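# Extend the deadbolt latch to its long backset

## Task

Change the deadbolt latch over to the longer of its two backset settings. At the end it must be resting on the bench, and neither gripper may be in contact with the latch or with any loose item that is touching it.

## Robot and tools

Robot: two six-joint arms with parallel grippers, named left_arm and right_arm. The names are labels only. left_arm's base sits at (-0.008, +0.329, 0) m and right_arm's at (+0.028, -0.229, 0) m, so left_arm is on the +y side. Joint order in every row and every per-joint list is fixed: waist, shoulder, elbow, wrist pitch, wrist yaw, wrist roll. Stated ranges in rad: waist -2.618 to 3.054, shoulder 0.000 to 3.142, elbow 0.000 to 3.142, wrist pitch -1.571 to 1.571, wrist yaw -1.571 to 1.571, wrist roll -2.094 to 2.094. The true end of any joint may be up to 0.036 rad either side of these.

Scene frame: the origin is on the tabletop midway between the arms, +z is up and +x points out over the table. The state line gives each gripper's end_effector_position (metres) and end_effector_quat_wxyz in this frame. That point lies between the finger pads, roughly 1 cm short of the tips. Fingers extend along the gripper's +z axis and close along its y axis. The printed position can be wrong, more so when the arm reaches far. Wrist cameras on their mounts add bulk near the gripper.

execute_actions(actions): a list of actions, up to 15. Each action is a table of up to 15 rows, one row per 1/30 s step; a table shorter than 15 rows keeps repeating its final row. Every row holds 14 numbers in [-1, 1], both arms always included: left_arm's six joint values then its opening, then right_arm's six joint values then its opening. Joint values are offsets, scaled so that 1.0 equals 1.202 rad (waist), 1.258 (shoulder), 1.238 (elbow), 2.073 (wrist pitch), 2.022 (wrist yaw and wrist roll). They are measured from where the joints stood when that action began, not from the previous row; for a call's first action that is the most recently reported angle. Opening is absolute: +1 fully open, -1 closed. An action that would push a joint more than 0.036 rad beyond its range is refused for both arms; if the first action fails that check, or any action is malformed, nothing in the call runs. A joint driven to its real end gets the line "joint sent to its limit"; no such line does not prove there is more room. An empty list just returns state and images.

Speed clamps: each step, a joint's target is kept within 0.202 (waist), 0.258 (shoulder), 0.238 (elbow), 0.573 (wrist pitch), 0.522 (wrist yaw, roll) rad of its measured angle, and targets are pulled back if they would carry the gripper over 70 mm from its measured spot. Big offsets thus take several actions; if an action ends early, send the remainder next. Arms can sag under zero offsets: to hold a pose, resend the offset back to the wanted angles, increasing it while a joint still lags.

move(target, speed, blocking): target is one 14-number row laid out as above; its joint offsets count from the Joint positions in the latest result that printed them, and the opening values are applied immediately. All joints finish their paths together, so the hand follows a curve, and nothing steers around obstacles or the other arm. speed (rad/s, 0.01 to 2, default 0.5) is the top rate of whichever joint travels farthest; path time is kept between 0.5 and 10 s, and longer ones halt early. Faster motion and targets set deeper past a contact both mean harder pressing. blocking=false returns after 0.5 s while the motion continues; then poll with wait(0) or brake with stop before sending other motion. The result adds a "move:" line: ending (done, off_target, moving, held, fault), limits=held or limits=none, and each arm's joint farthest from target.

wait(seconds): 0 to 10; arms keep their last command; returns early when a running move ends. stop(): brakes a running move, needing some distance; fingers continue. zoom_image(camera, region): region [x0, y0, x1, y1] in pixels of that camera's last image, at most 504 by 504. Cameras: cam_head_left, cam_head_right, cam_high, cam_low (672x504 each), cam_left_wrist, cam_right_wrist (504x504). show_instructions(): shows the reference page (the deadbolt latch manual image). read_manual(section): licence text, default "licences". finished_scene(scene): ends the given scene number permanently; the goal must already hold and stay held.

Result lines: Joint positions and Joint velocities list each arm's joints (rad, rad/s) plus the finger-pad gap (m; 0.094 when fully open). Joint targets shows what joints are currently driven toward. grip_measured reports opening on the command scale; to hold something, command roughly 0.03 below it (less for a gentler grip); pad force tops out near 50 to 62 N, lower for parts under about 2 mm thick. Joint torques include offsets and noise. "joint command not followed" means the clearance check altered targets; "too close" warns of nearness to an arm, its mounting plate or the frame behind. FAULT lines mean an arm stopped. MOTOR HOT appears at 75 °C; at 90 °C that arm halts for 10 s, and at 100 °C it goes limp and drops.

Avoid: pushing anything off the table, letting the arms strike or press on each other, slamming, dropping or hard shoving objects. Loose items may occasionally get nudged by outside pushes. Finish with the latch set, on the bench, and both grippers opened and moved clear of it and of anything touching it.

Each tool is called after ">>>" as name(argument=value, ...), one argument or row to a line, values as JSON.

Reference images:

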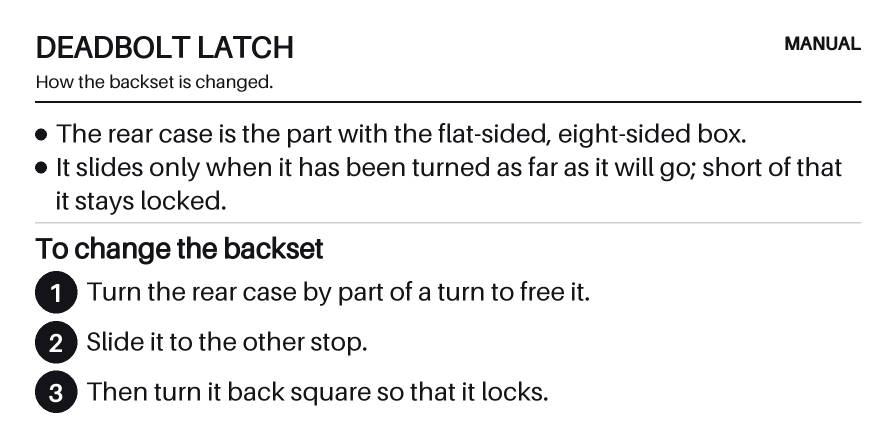

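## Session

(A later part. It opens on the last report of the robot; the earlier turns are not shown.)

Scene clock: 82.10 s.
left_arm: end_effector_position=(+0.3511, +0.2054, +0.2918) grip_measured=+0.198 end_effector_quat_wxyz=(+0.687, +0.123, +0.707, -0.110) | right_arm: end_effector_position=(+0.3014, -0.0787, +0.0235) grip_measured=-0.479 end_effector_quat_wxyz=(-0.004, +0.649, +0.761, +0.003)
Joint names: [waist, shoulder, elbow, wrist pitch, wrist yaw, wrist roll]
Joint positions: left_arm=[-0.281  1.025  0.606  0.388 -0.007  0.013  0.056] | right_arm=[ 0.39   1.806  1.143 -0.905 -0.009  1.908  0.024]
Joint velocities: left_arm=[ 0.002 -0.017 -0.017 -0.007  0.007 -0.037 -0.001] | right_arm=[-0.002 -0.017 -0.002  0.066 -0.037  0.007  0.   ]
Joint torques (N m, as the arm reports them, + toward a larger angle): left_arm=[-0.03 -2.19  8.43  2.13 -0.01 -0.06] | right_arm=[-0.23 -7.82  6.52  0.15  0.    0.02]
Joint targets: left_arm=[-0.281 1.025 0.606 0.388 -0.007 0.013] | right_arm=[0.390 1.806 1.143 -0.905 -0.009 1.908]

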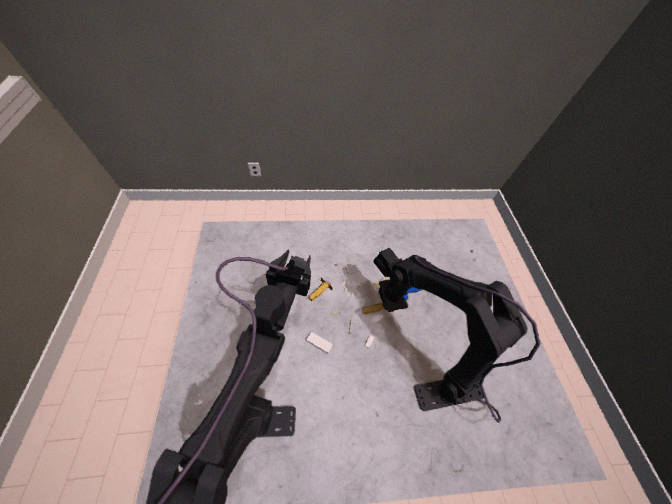

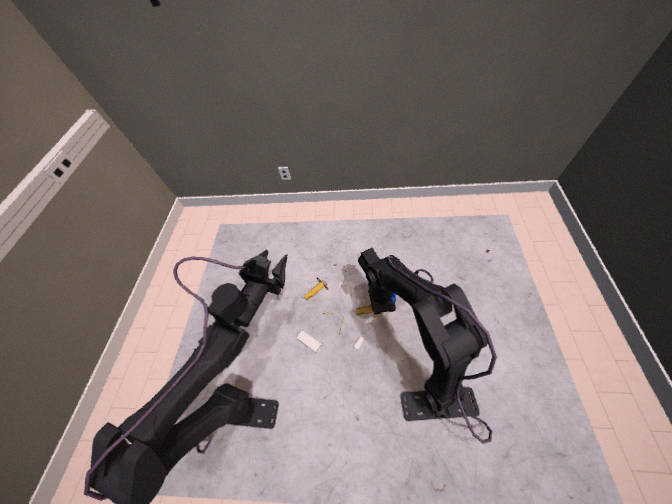

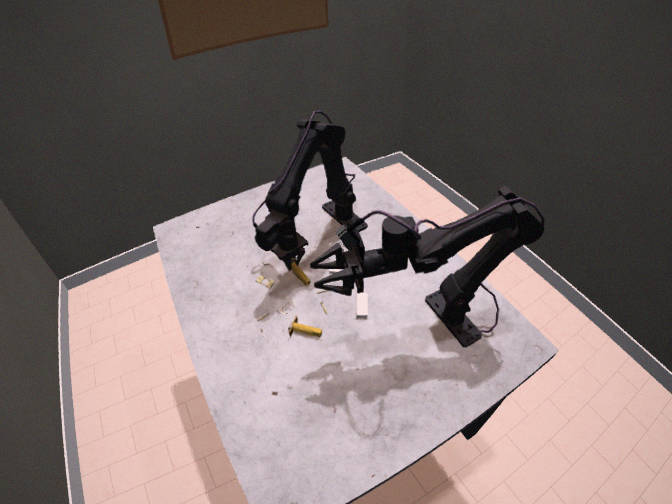

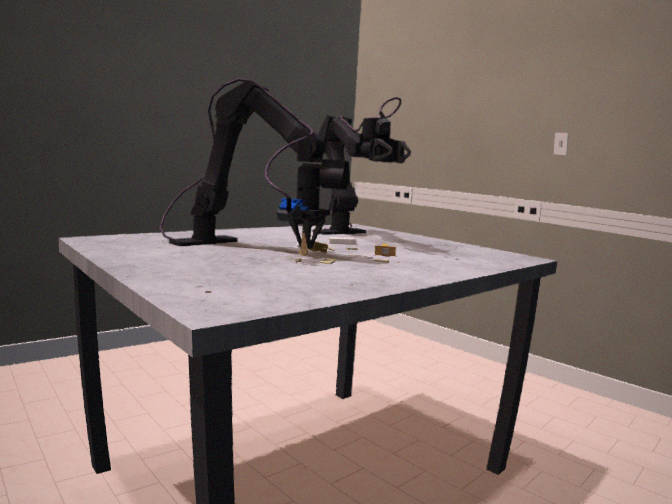

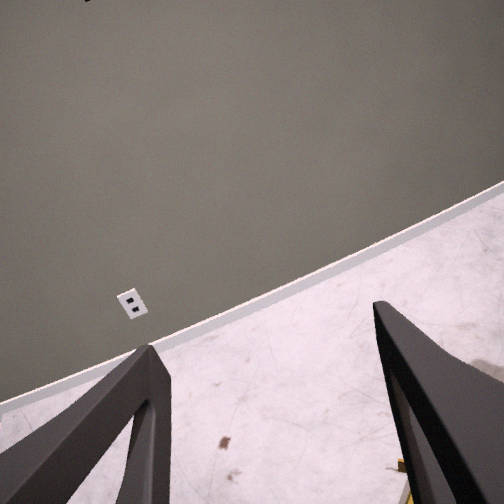

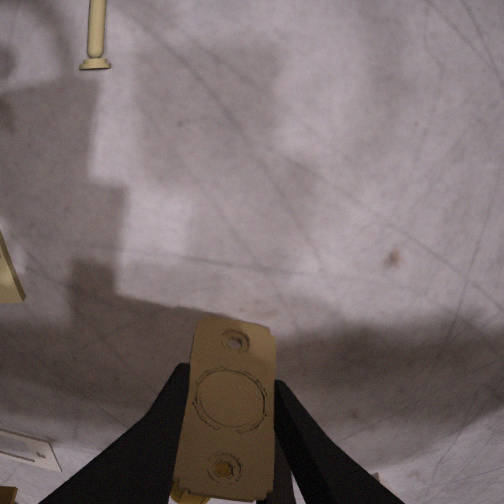

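>>> move(
  target=[-0.62,-0.283,-0.178,-0.146,0,-0.01,0.2, 0,-0.302,0.218,-0.293,-0.198,-0.172,-0.52],
  speed=0.5,
)

>>> zoom_image(
  camera="cam_low",
  region=[220,90,400,230],
)

Scene clock: 96.33 s.
left_arm: end_effector_position=(+0.1425, +0.0554, +0.2242) grip_measured=+0.198 end_effector_quat_wxyz=(+0.547, +0.396, +0.664, -0.321) | right_arm: end_effector_position=(+0.2044, -0.0560, +0.1905) grip_measured=-0.479 end_effector_quat_wxyz=(-0.163, +0.502, +0.843, +0.105)
Joint names: [waist, shoulder, elbow, wrist pitch, wrist yaw, wrist roll]
Joint positions: left_arm=[-1.019  0.692  0.396  0.099 -0.008  0.005  0.056] | right_arm=[ 0.39   1.443  1.383 -1.497 -0.39   1.573  0.024]
Joint velocities: left_arm=[ 0.007  0.007 -0.027  0.022 -0.007 -0.022  0.001] | right_arm=[ 0.002 -0.002  0.002 -0.007 -0.037  0.022 -0.   ]
Joint torques (N m, as the arm reports them, + toward a larger angle): left_arm=[-0.58 -1.62  7.65  1.98 -0.01 -0.17] | right_arm=[-0.01 -5.75  9.19 -0.01 -0.38 -0.11]
Joint targets: left_arm=[-1.027 0.669 0.386 0.085 -0.007 -0.007] | right_arm=[0.390 1.426 1.413 -1.513 -0.410 1.560]
move: off_target (left_arm, right_arm); limits=none; left_arm: farthest joint: the shoulder, 0.023 radians from its target (0.356 radians at the start); right_arm: farthest joint: the elbow, 0.030 radians from its target (0.270 radians at the start)

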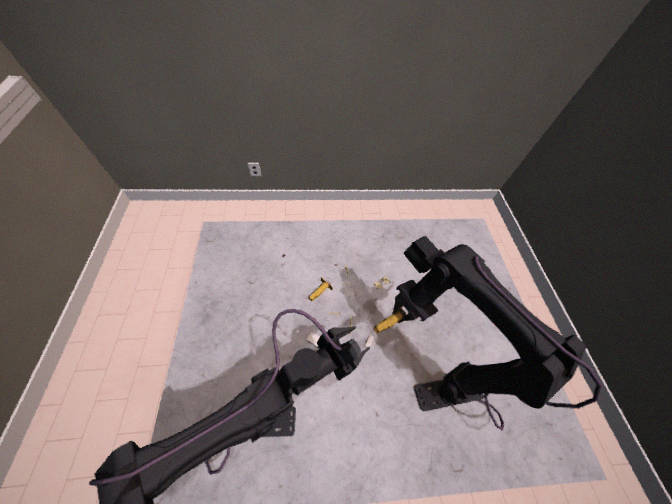

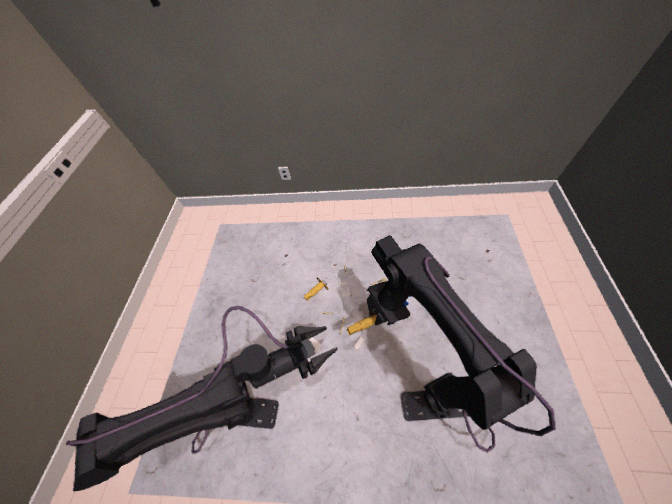

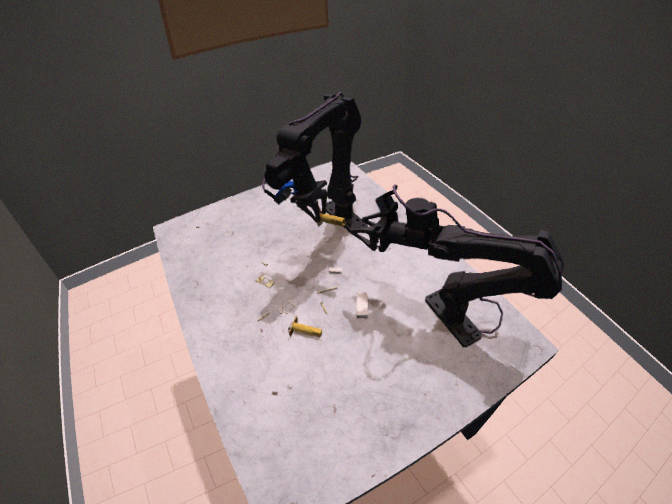

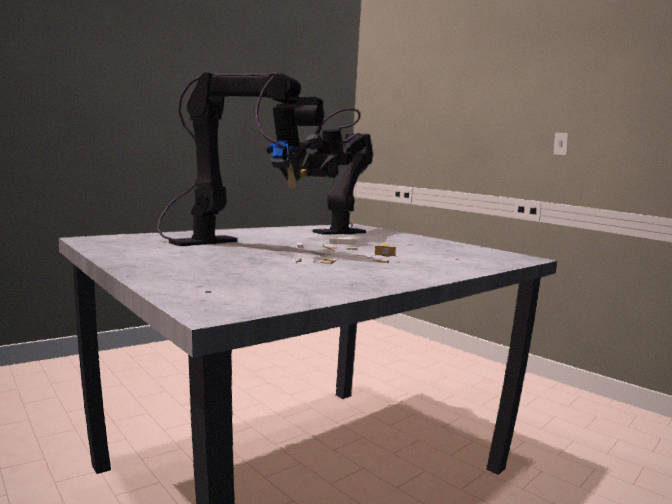

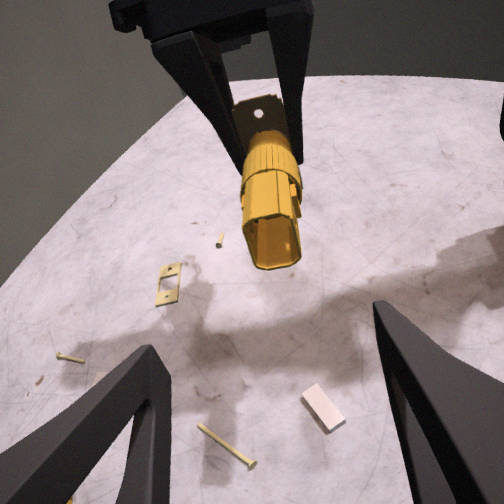

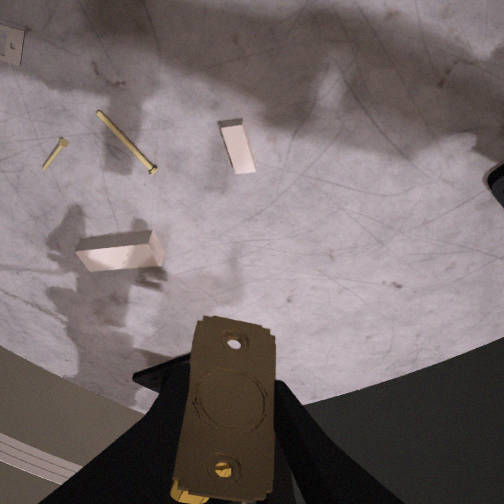

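Region (220, 90, 400, 230) of cam_low's 672x504 image, scaled by 2.800, with more detail than that image has.

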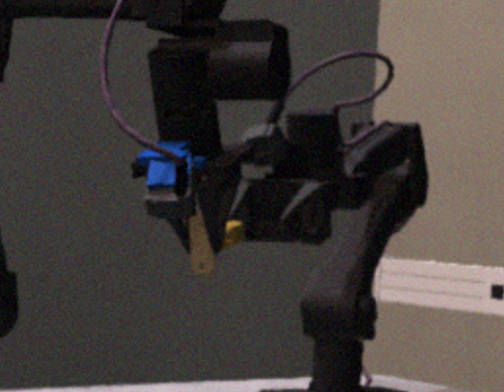

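>>> move(
  target=[0,0.228,0.052,0.116,0,0,0.1, 0,0,0,0,0,0,-0.52],
  speed=0.3,
)

>>> zoom_image(
  camera="cam_high",
  region=[280,170,420,270],
)

>>> zoom_image(
  camera="cam_head_right",
  region=[290,280,420,380],
)

Scene clock: 105.37 s.
left_arm: end_effector_position=(+0.1629, +0.0175, +0.2126) grip_measured=+0.102 end_effector_quat_wxyz=(+0.545, +0.397, +0.666, -0.320) | right_arm: end_effector_position=(+0.2043, -0.0560, +0.1905) grip_measured=-0.479 end_effector_quat_wxyz=(-0.163, +0.502, +0.843, +0.105)
Joint names: [waist, shoulder, elbow, wrist pitch, wrist yaw, wrist roll]
Joint positions: left_arm=[-1.019  0.97   0.433  0.334 -0.008  0.005  0.052] | right_arm=[ 0.39   1.443  1.383 -1.497 -0.39   1.572  0.024]
Joint velocities: left_arm=[ 0.002 -0.002 -0.002 -0.037  0.037 -0.022 -0.   ] | right_arm=[-0.012 -0.012 -0.017  0.037  0.007 -0.051 -0.001]
Joint torques (N m, as the arm reports them, + toward a larger angle): left_arm=[-0.01 -0.85 10.52  2.18 -0.01 -0.04] | right_arm=[-0.09 -4.93  6.89  0.17 -0.2   0.  ]
Joint targets: left_arm=[-1.019 0.979 0.460 0.340 -0.008 0.005] | right_arm=[0.390 1.443 1.383 -1.497 -0.390 1.573]
move: off_target (left_arm); limits=none; left_arm: farthest joint: the elbow, 0.027 radians from its target (0.065 radians at the start); right_arm: farthest joint: the wrist roll, 0.001 radians from its target (0.001 radians at the start)

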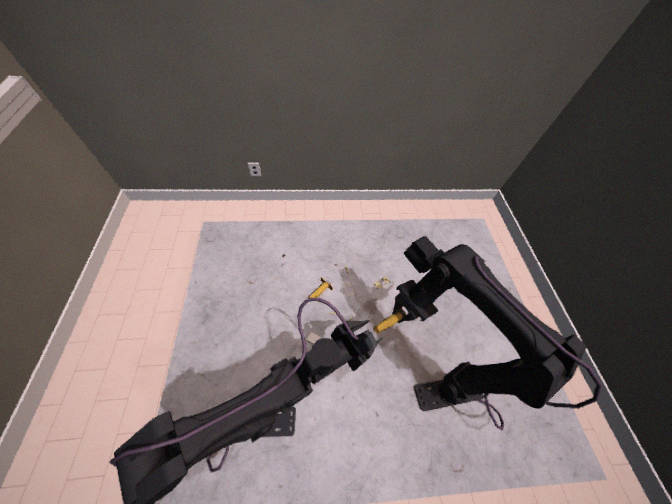

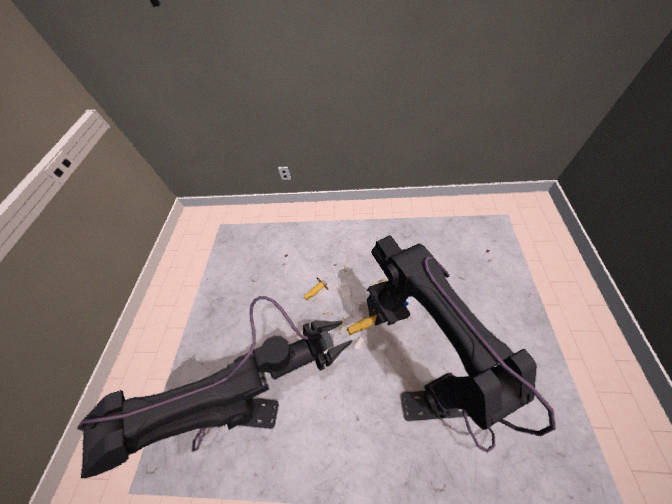

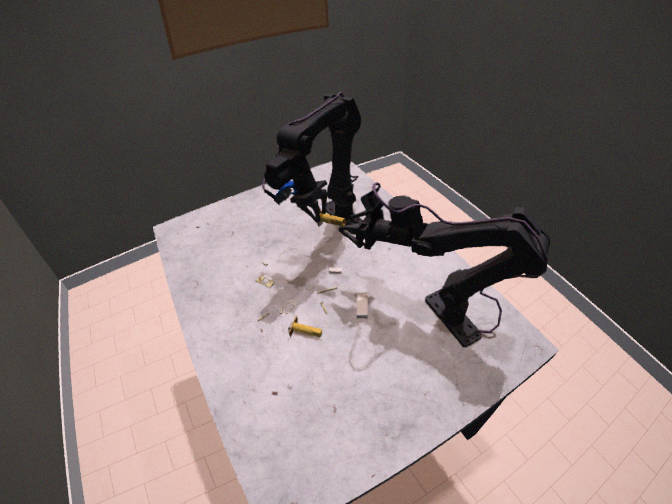

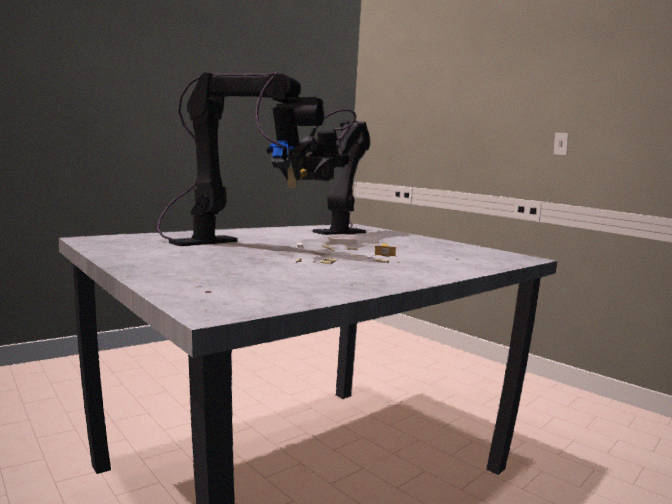

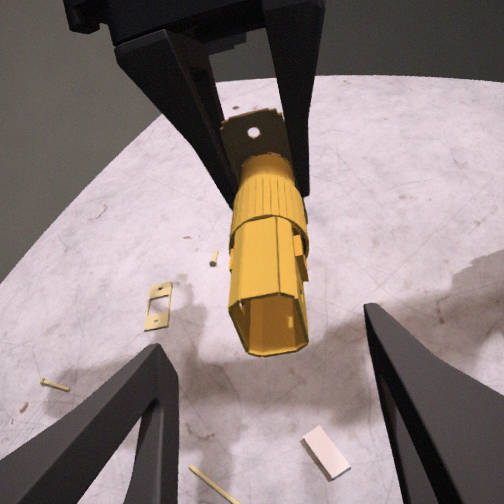

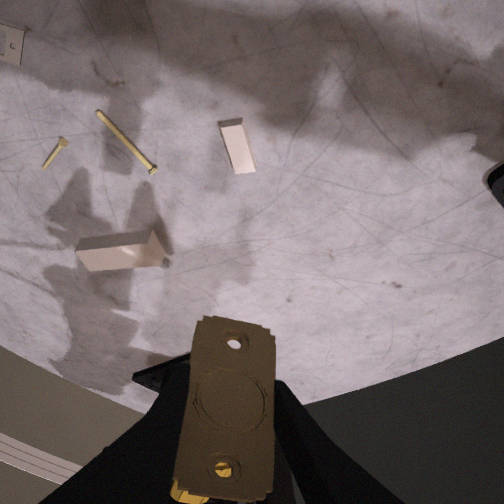

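Region (280, 170, 420, 270) of cam_high's 672x504 image, scaled by 3.600, with more detail than that image has; it fills the top 360 rows of this view, and the rest is white.

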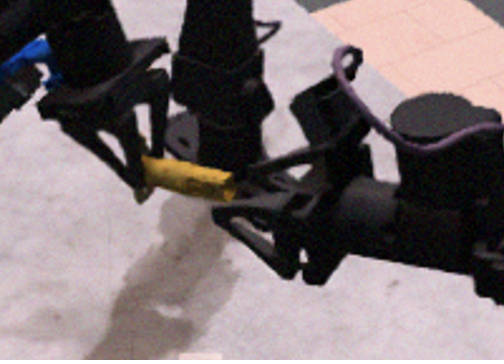

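Region (290, 280, 420, 380) of cam_head_right's 672x504 image, scaled by 3.877, with more detail than that image has; it fills the top 388 rows of this view, and the rest is white.

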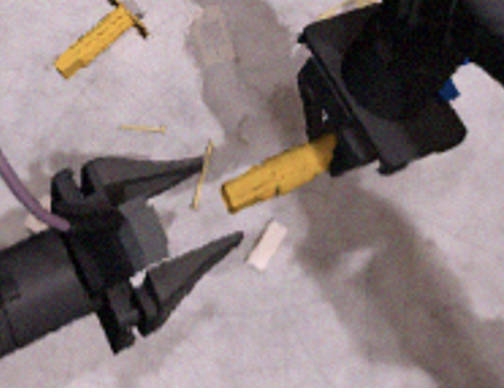

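>>> move(
  target=[0,0.097,0.049,0.042,0,0,-0.35, 0,0,0,0,0,0,-0.52],
  speed=0.2,
)

Scene clock: 112.90 s.
left_arm: end_effector_position=(+0.1720, +0.0007, +0.2106) grip_measured=-0.348 end_effector_quat_wxyz=(+0.546, +0.396, +0.665, -0.321) | right_arm: end_effector_position=(+0.2043, -0.0560, +0.1905) grip_measured=-0.479 end_effector_quat_wxyz=(-0.163, +0.502, +0.843, +0.105)
Joint names: [waist, shoulder, elbow, wrist pitch, wrist yaw, wrist roll]
Joint positions: left_arm=[-1.019  1.082  0.468  0.415 -0.008  0.005  0.031] | right_arm=[ 0.39   1.443  1.383 -1.497 -0.39   1.572  0.024]
Joint velocities: left_arm=[-0.002  0.002 -0.012 -0.037 -0.066 -0.022 -0.001] | right_arm=[ 0.012 -0.002  0.007 -0.051 -0.066 -0.037 -0.   ]
Joint torques (N m, as the arm reports them, + toward a larger angle): left_arm=[-0.01 -1.55 10.24  2.2   0.   -0.04] | right_arm=[-0.12 -4.92  6.87  0.17 -0.12 -0.03]
Joint targets: left_arm=[-1.019 1.092 0.494 0.421 -0.008 0.005] | right_arm=[0.390 1.443 1.383 -1.497 -0.390 1.572]
move: off_target (left_arm); limits=none; left_arm: farthest joint: the elbow, 0.025 radians from its target (0.060 radians at the start); right_arm: farthest joint: the waist, 0.000 radians from its target (0.000 radians at the start)

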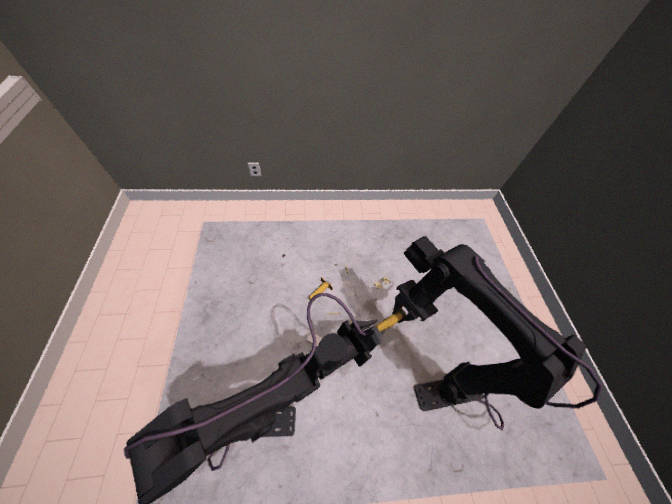

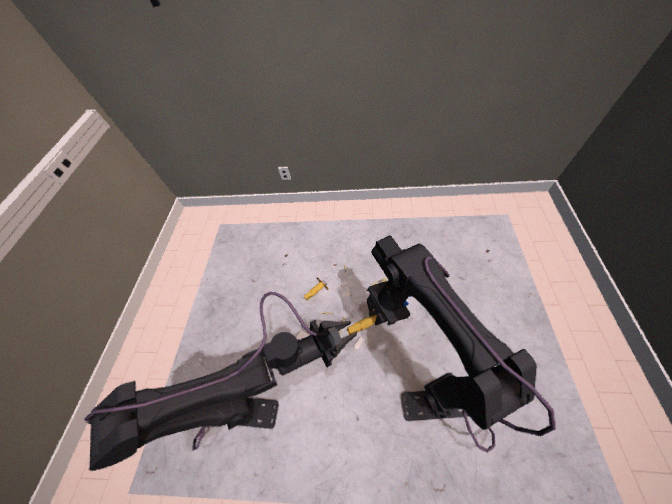

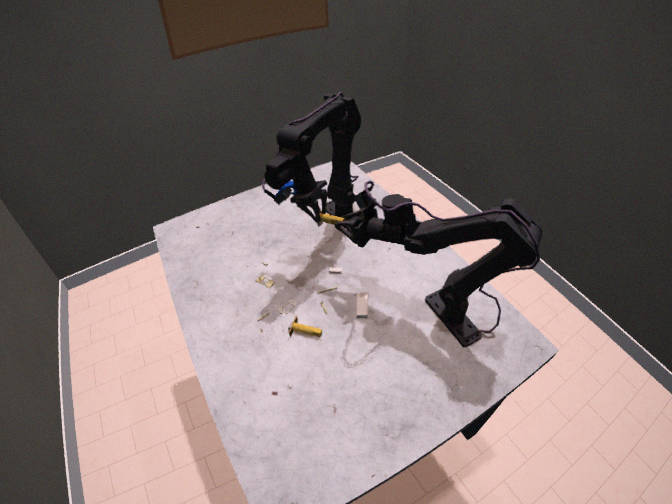

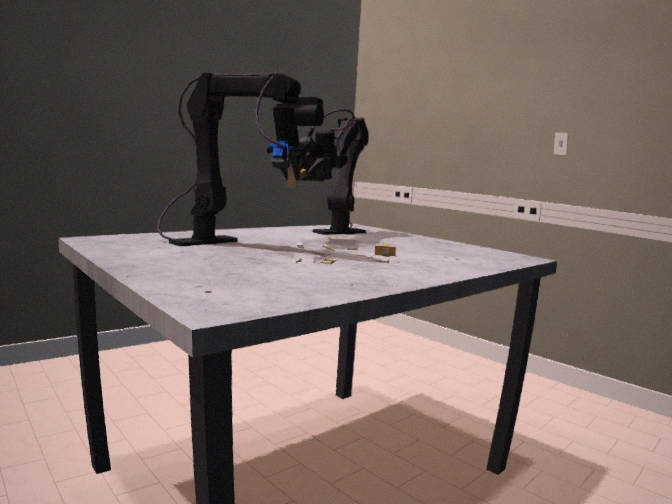

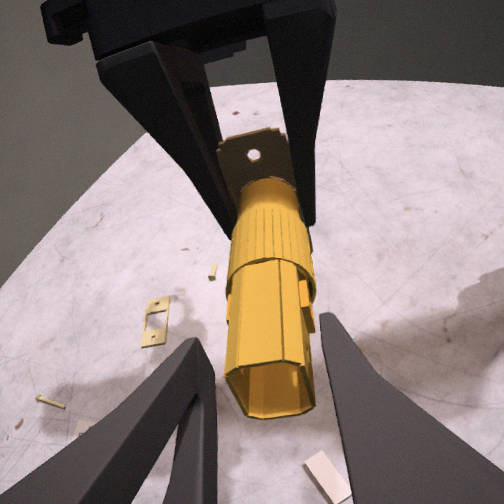

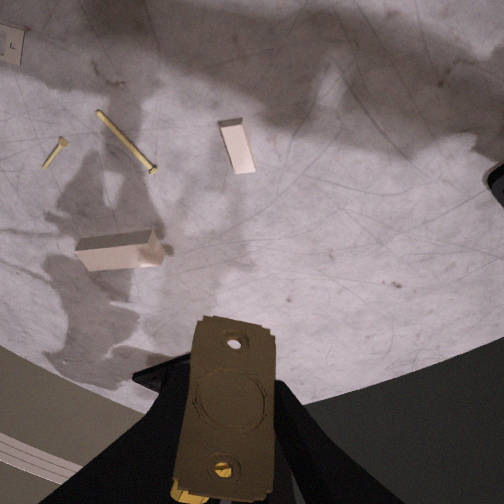

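>>> execute_actions(
  actions=[
    [[0,0,0,0,0,0,-0.42,0,0,0,0,0,0,-0.52],[0,0,0,0,0,0,-0.46,0,0,0,0,0,0,-0.52],[0,0,0,0,0,0,-0.5,0,0,0,0,0,0,-0.52],[0,0,0,0,0,0,-0.52,0,0,0,0,0,0,-0.52],[0,0,0,0,0,0,-0.54,0,0,0,0,0,0,-0.52],[0,0,0,0,0,0,-0.56,0,0,0,0,0,0,-0.52],[0,0,0,0,0,0,-0.58,0,0,0,0,0,0,-0.52],[0,0,0,0,0,0,-0.6,0,0,0,0,0,0,-0.52],[0,0,0,0,0,0,-0.62,0,0,0,0,0,0,-0.52],[0,0,0,0,0,0,-0.64,0,0,0,0,0,0,-0.52]],
  ],
)

>>> move(
  target=[0,0,0,0,0,0.06,-0.64, 0,0,0,0,0,0,-0.52],
  speed=0.2,
)

Scene clock: 124.30 s.
left_arm: end_effector_position=(+0.1714, +0.0003, +0.2107) grip_measured=-0.634 end_effector_quat_wxyz=(+0.546, +0.397, +0.664, -0.322) | right_arm: end_effector_position=(+0.2057, -0.0552, +0.1906) grip_measured=-0.479 end_effector_quat_wxyz=(-0.161, +0.501, +0.843, +0.107)
Joint names: [waist, shoulder, elbow, wrist pitch, wrist yaw, wrist roll]
Joint positions: left_arm=[-1.019  1.082  0.468  0.415 -0.004  0.005  0.017] | right_arm=[ 0.39   1.443  1.383 -1.491 -0.39   1.572  0.024]
Joint velocities: left_arm=[ 0.007  0.002 -0.037 -0.022 -0.066 -0.007 -0.002] | right_arm=[-0.037 -0.012  0.002 -0.022 -0.022  0.037  0.002]
Joint torques (N m, as the arm reports them, + toward a larger angle): left_arm=[-0.01 -2.44  8.07  2.12 -0.04 -0.03] | right_arm=[ 0.06 -4.82  6.9   0.12 -0.18  0.04]
Joint targets: left_arm=[-1.019 1.082 0.468 0.415 -0.008 0.005] | right_arm=[0.390 1.443 1.383 -1.497 -0.390 1.572]

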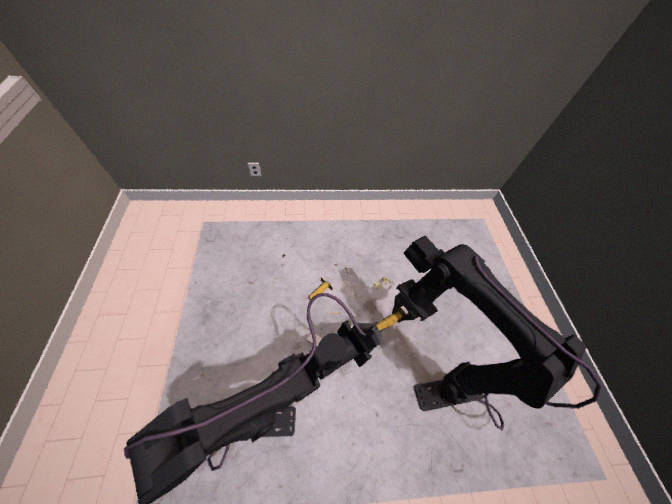

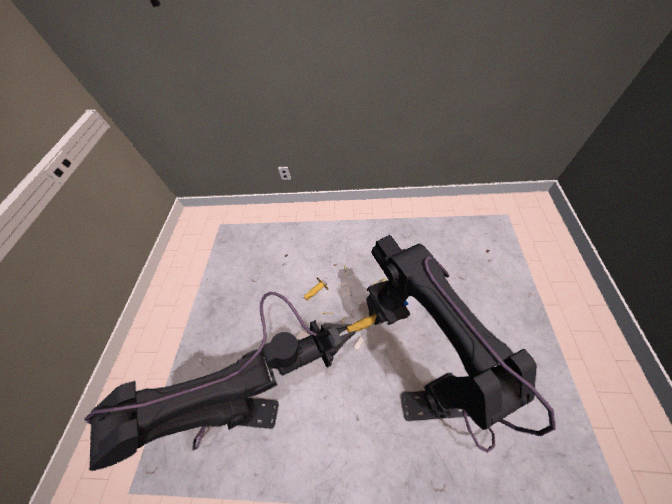

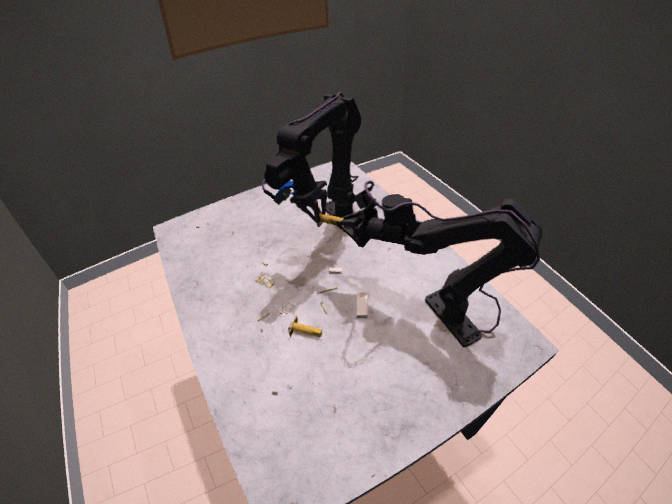

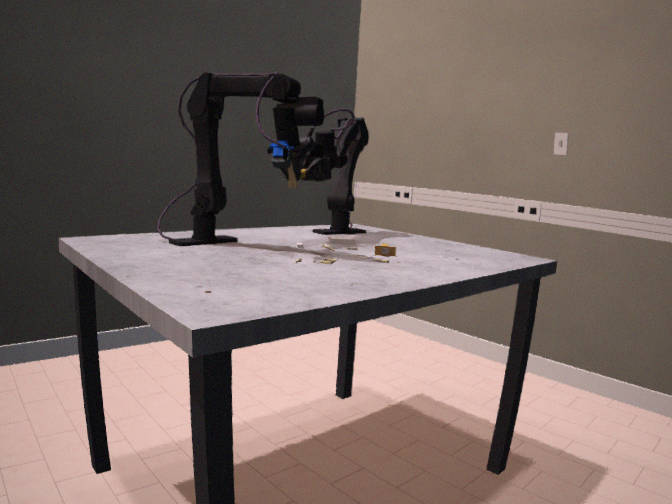

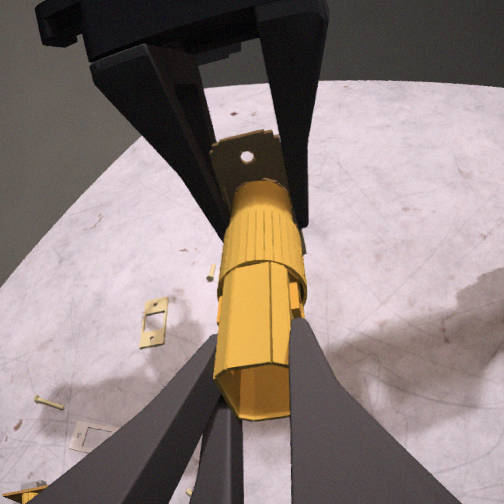

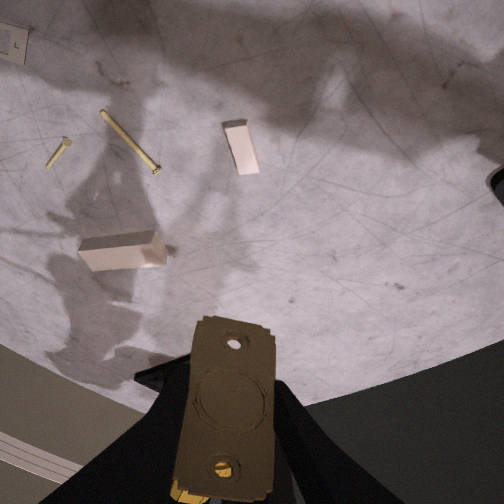

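Scene clock: 125.53 s.
left_arm: end_effector_position=(+0.1714, +0.0003, +0.2107) grip_measured=-0.634 end_effector_quat_wxyz=(+0.562, +0.433, +0.641, -0.292) | right_arm: end_effector_position=(+0.2058, -0.0552, +0.1906) grip_measured=-0.479 end_effector_quat_wxyz=(-0.161, +0.501, +0.843, +0.108)
Joint names: [waist, shoulder, elbow, wrist pitch, wrist yaw, wrist roll]
Joint positions: left_arm=[-1.019  1.082  0.468  0.415 -0.004  0.114  0.017] | right_arm=[ 0.39   1.443  1.383 -1.49  -0.39   1.572  0.024]
Joint velocities: left_arm=[-0.007  0.002 -0.017  0.022  0.037  0.051 -0.   ] | right_arm=[ 0.002  0.002  0.012 -0.007  0.037 -0.066 -0.001]
Joint torques (N m, as the arm reports them, + toward a larger angle): left_arm=[-0.02 -2.4   8.13  2.14  0.    0.11] | right_arm=[-0.14 -4.65  6.71  0.22 -0.18  0.01]
Joint targets: left_arm=[-1.019 1.082 0.468 0.415 -0.004 0.126] | right_arm=[0.390 1.443 1.383 -1.491 -0.390 1.572]
move: done; limits=none; left_arm: farthest joint: the wrist roll, 0.012 radians from its target (0.122 radians at the start); right_arm: farthest joint: the wrist pitch, 0.001 radians from its target (0.000 radians at the start)

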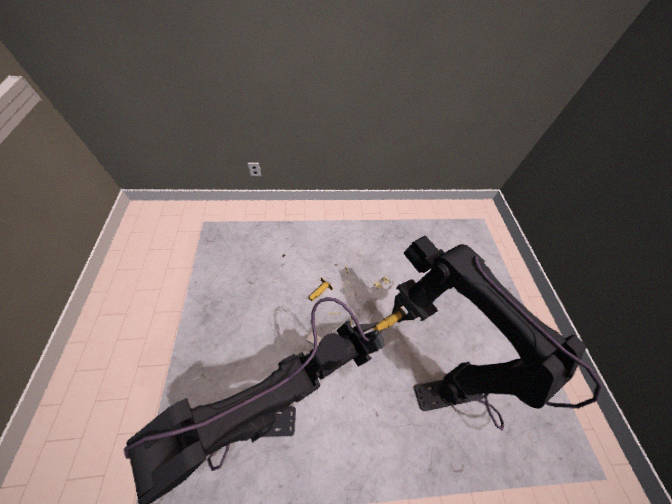

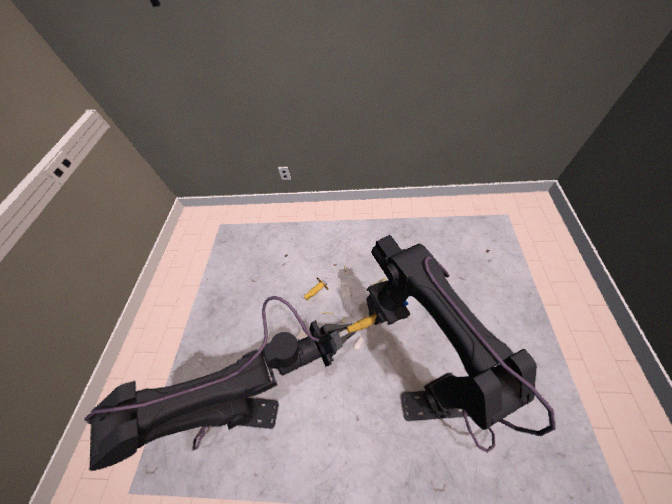

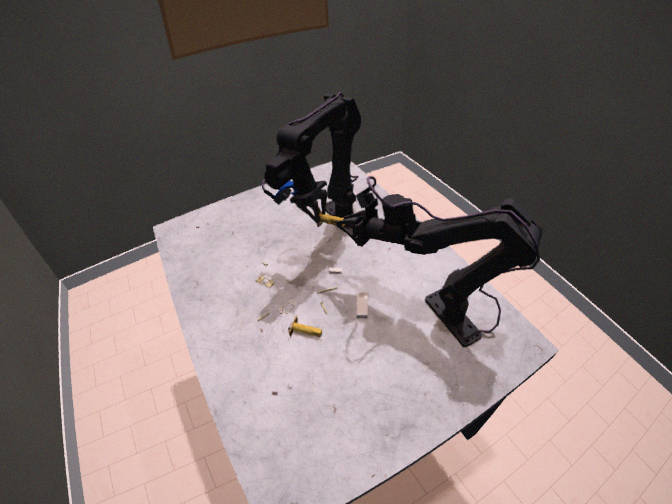

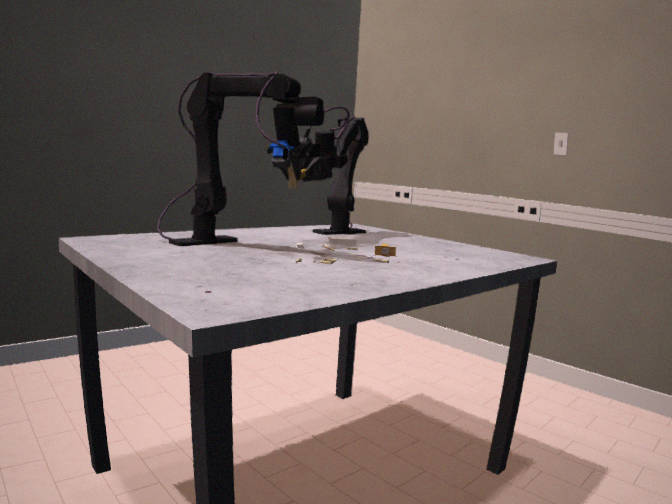

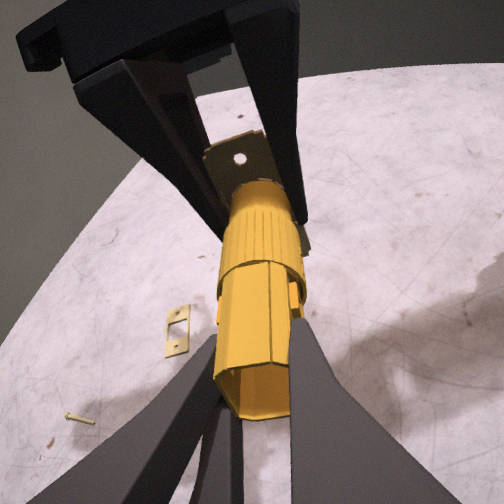

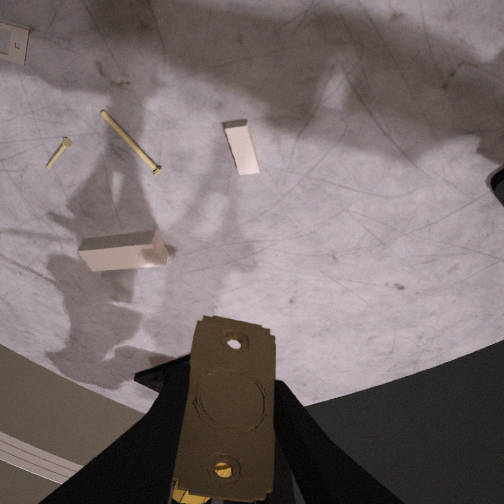

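>>> execute_actions(
  actions=[
    [[0,0,0,0,0,0.045,-0.67,0,0,0,0,0,0,-0.52]],
    [[0,0,0,0,0,0.045,-0.67,0,0,0,0,0,0,-0.52]],
    [[0,0,0,0,0,0.045,-0.67,0,0,0,0,0,0,-0.52]],
    [[0,0,0,0,0,0.045,-0.67,0,0,0,0,0,0,-0.52]],
  ],
)

Scene clock: 132.43 s.
left_arm: end_effector_position=(+0.1723, +0.0008, +0.2109) grip_measured=-0.651 end_effector_quat_wxyz=(+0.602, +0.525, +0.568, -0.199) | right_arm: end_effector_position=(+0.2058, -0.0552, +0.1906) grip_measured=-0.479 end_effector_quat_wxyz=(-0.161, +0.501, +0.843, +0.108)
Joint names: [waist, shoulder, elbow, wrist pitch, wrist yaw, wrist roll]
Joint positions: left_arm=[-1.019  1.082  0.468  0.416 -0.01   0.424  0.016] | right_arm=[ 0.39   1.443  1.383 -1.49  -0.39   1.572  0.024]
Joint velocities: left_arm=[ 0.002 -0.002 -0.012 -0.022 -0.051  0.007 -0.   ] | right_arm=[-0.017 -0.002  0.002  0.051  0.007 -0.007 -0.001]
Joint torques (N m, as the arm reports them, + toward a larger angle): left_arm=[-0.02 -2.42  8.11  2.14  0.02  0.04] | right_arm=[ 0.03 -4.81  6.78  0.19 -0.2   0.  ]
Joint targets: left_arm=[-1.019 1.082 0.468 0.415 -0.008 0.437] | right_arm=[0.390 1.443 1.383 -1.490 -0.390 1.572]

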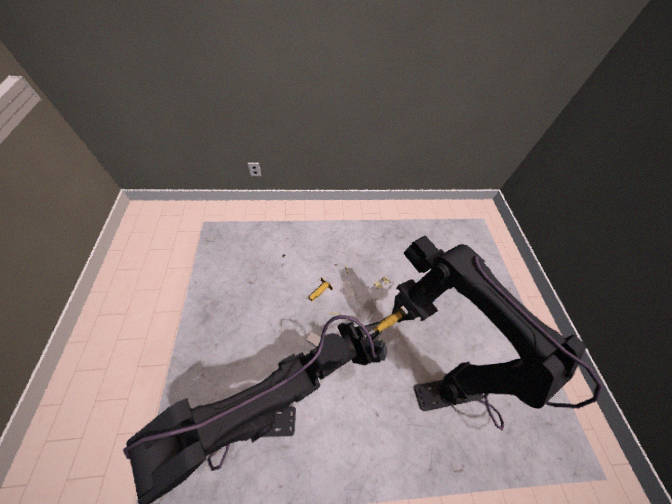

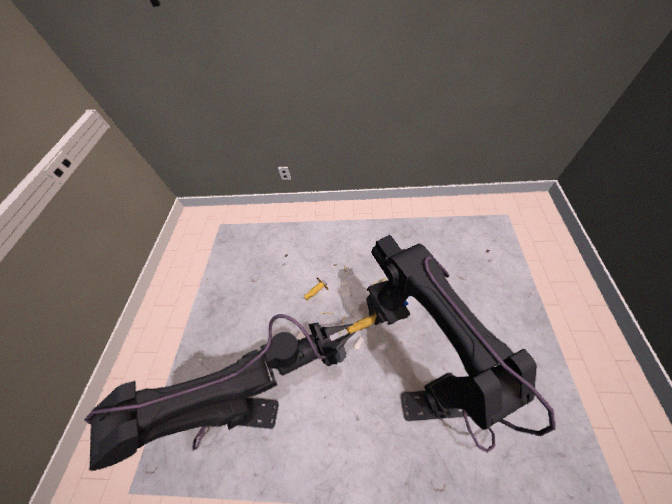

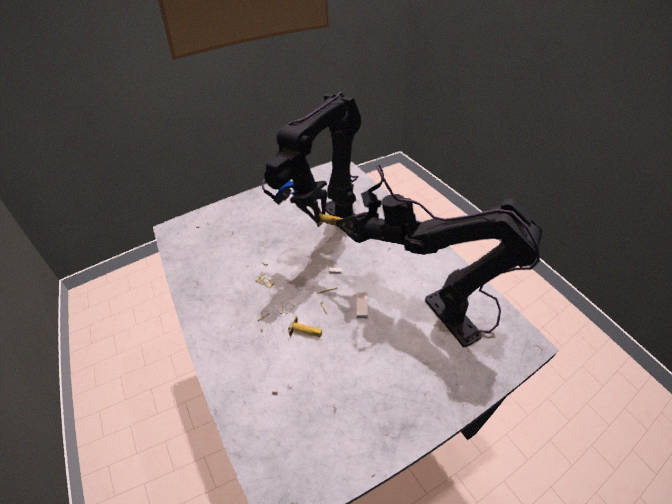

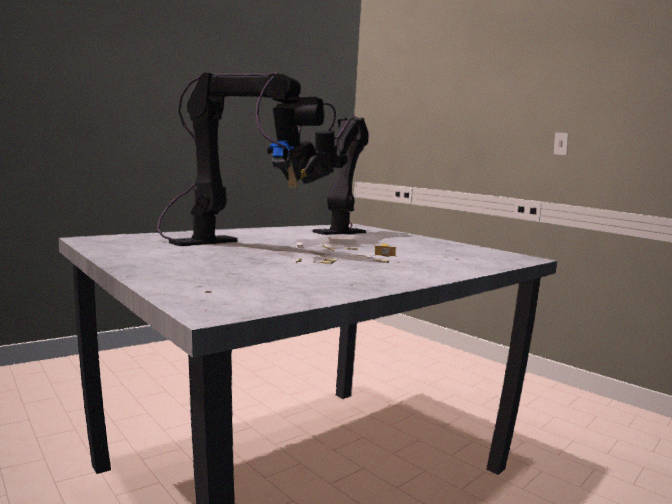

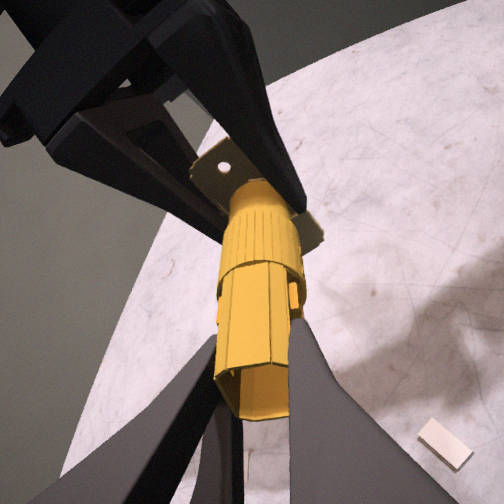

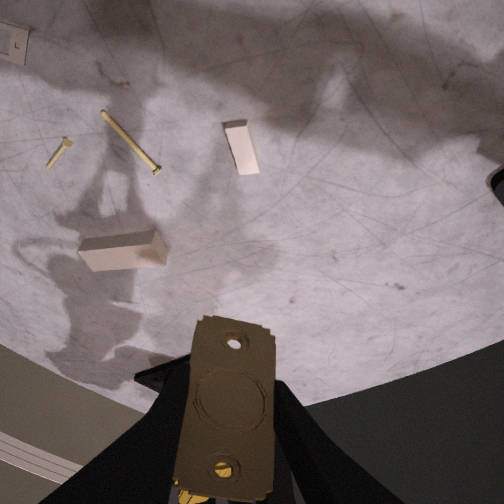

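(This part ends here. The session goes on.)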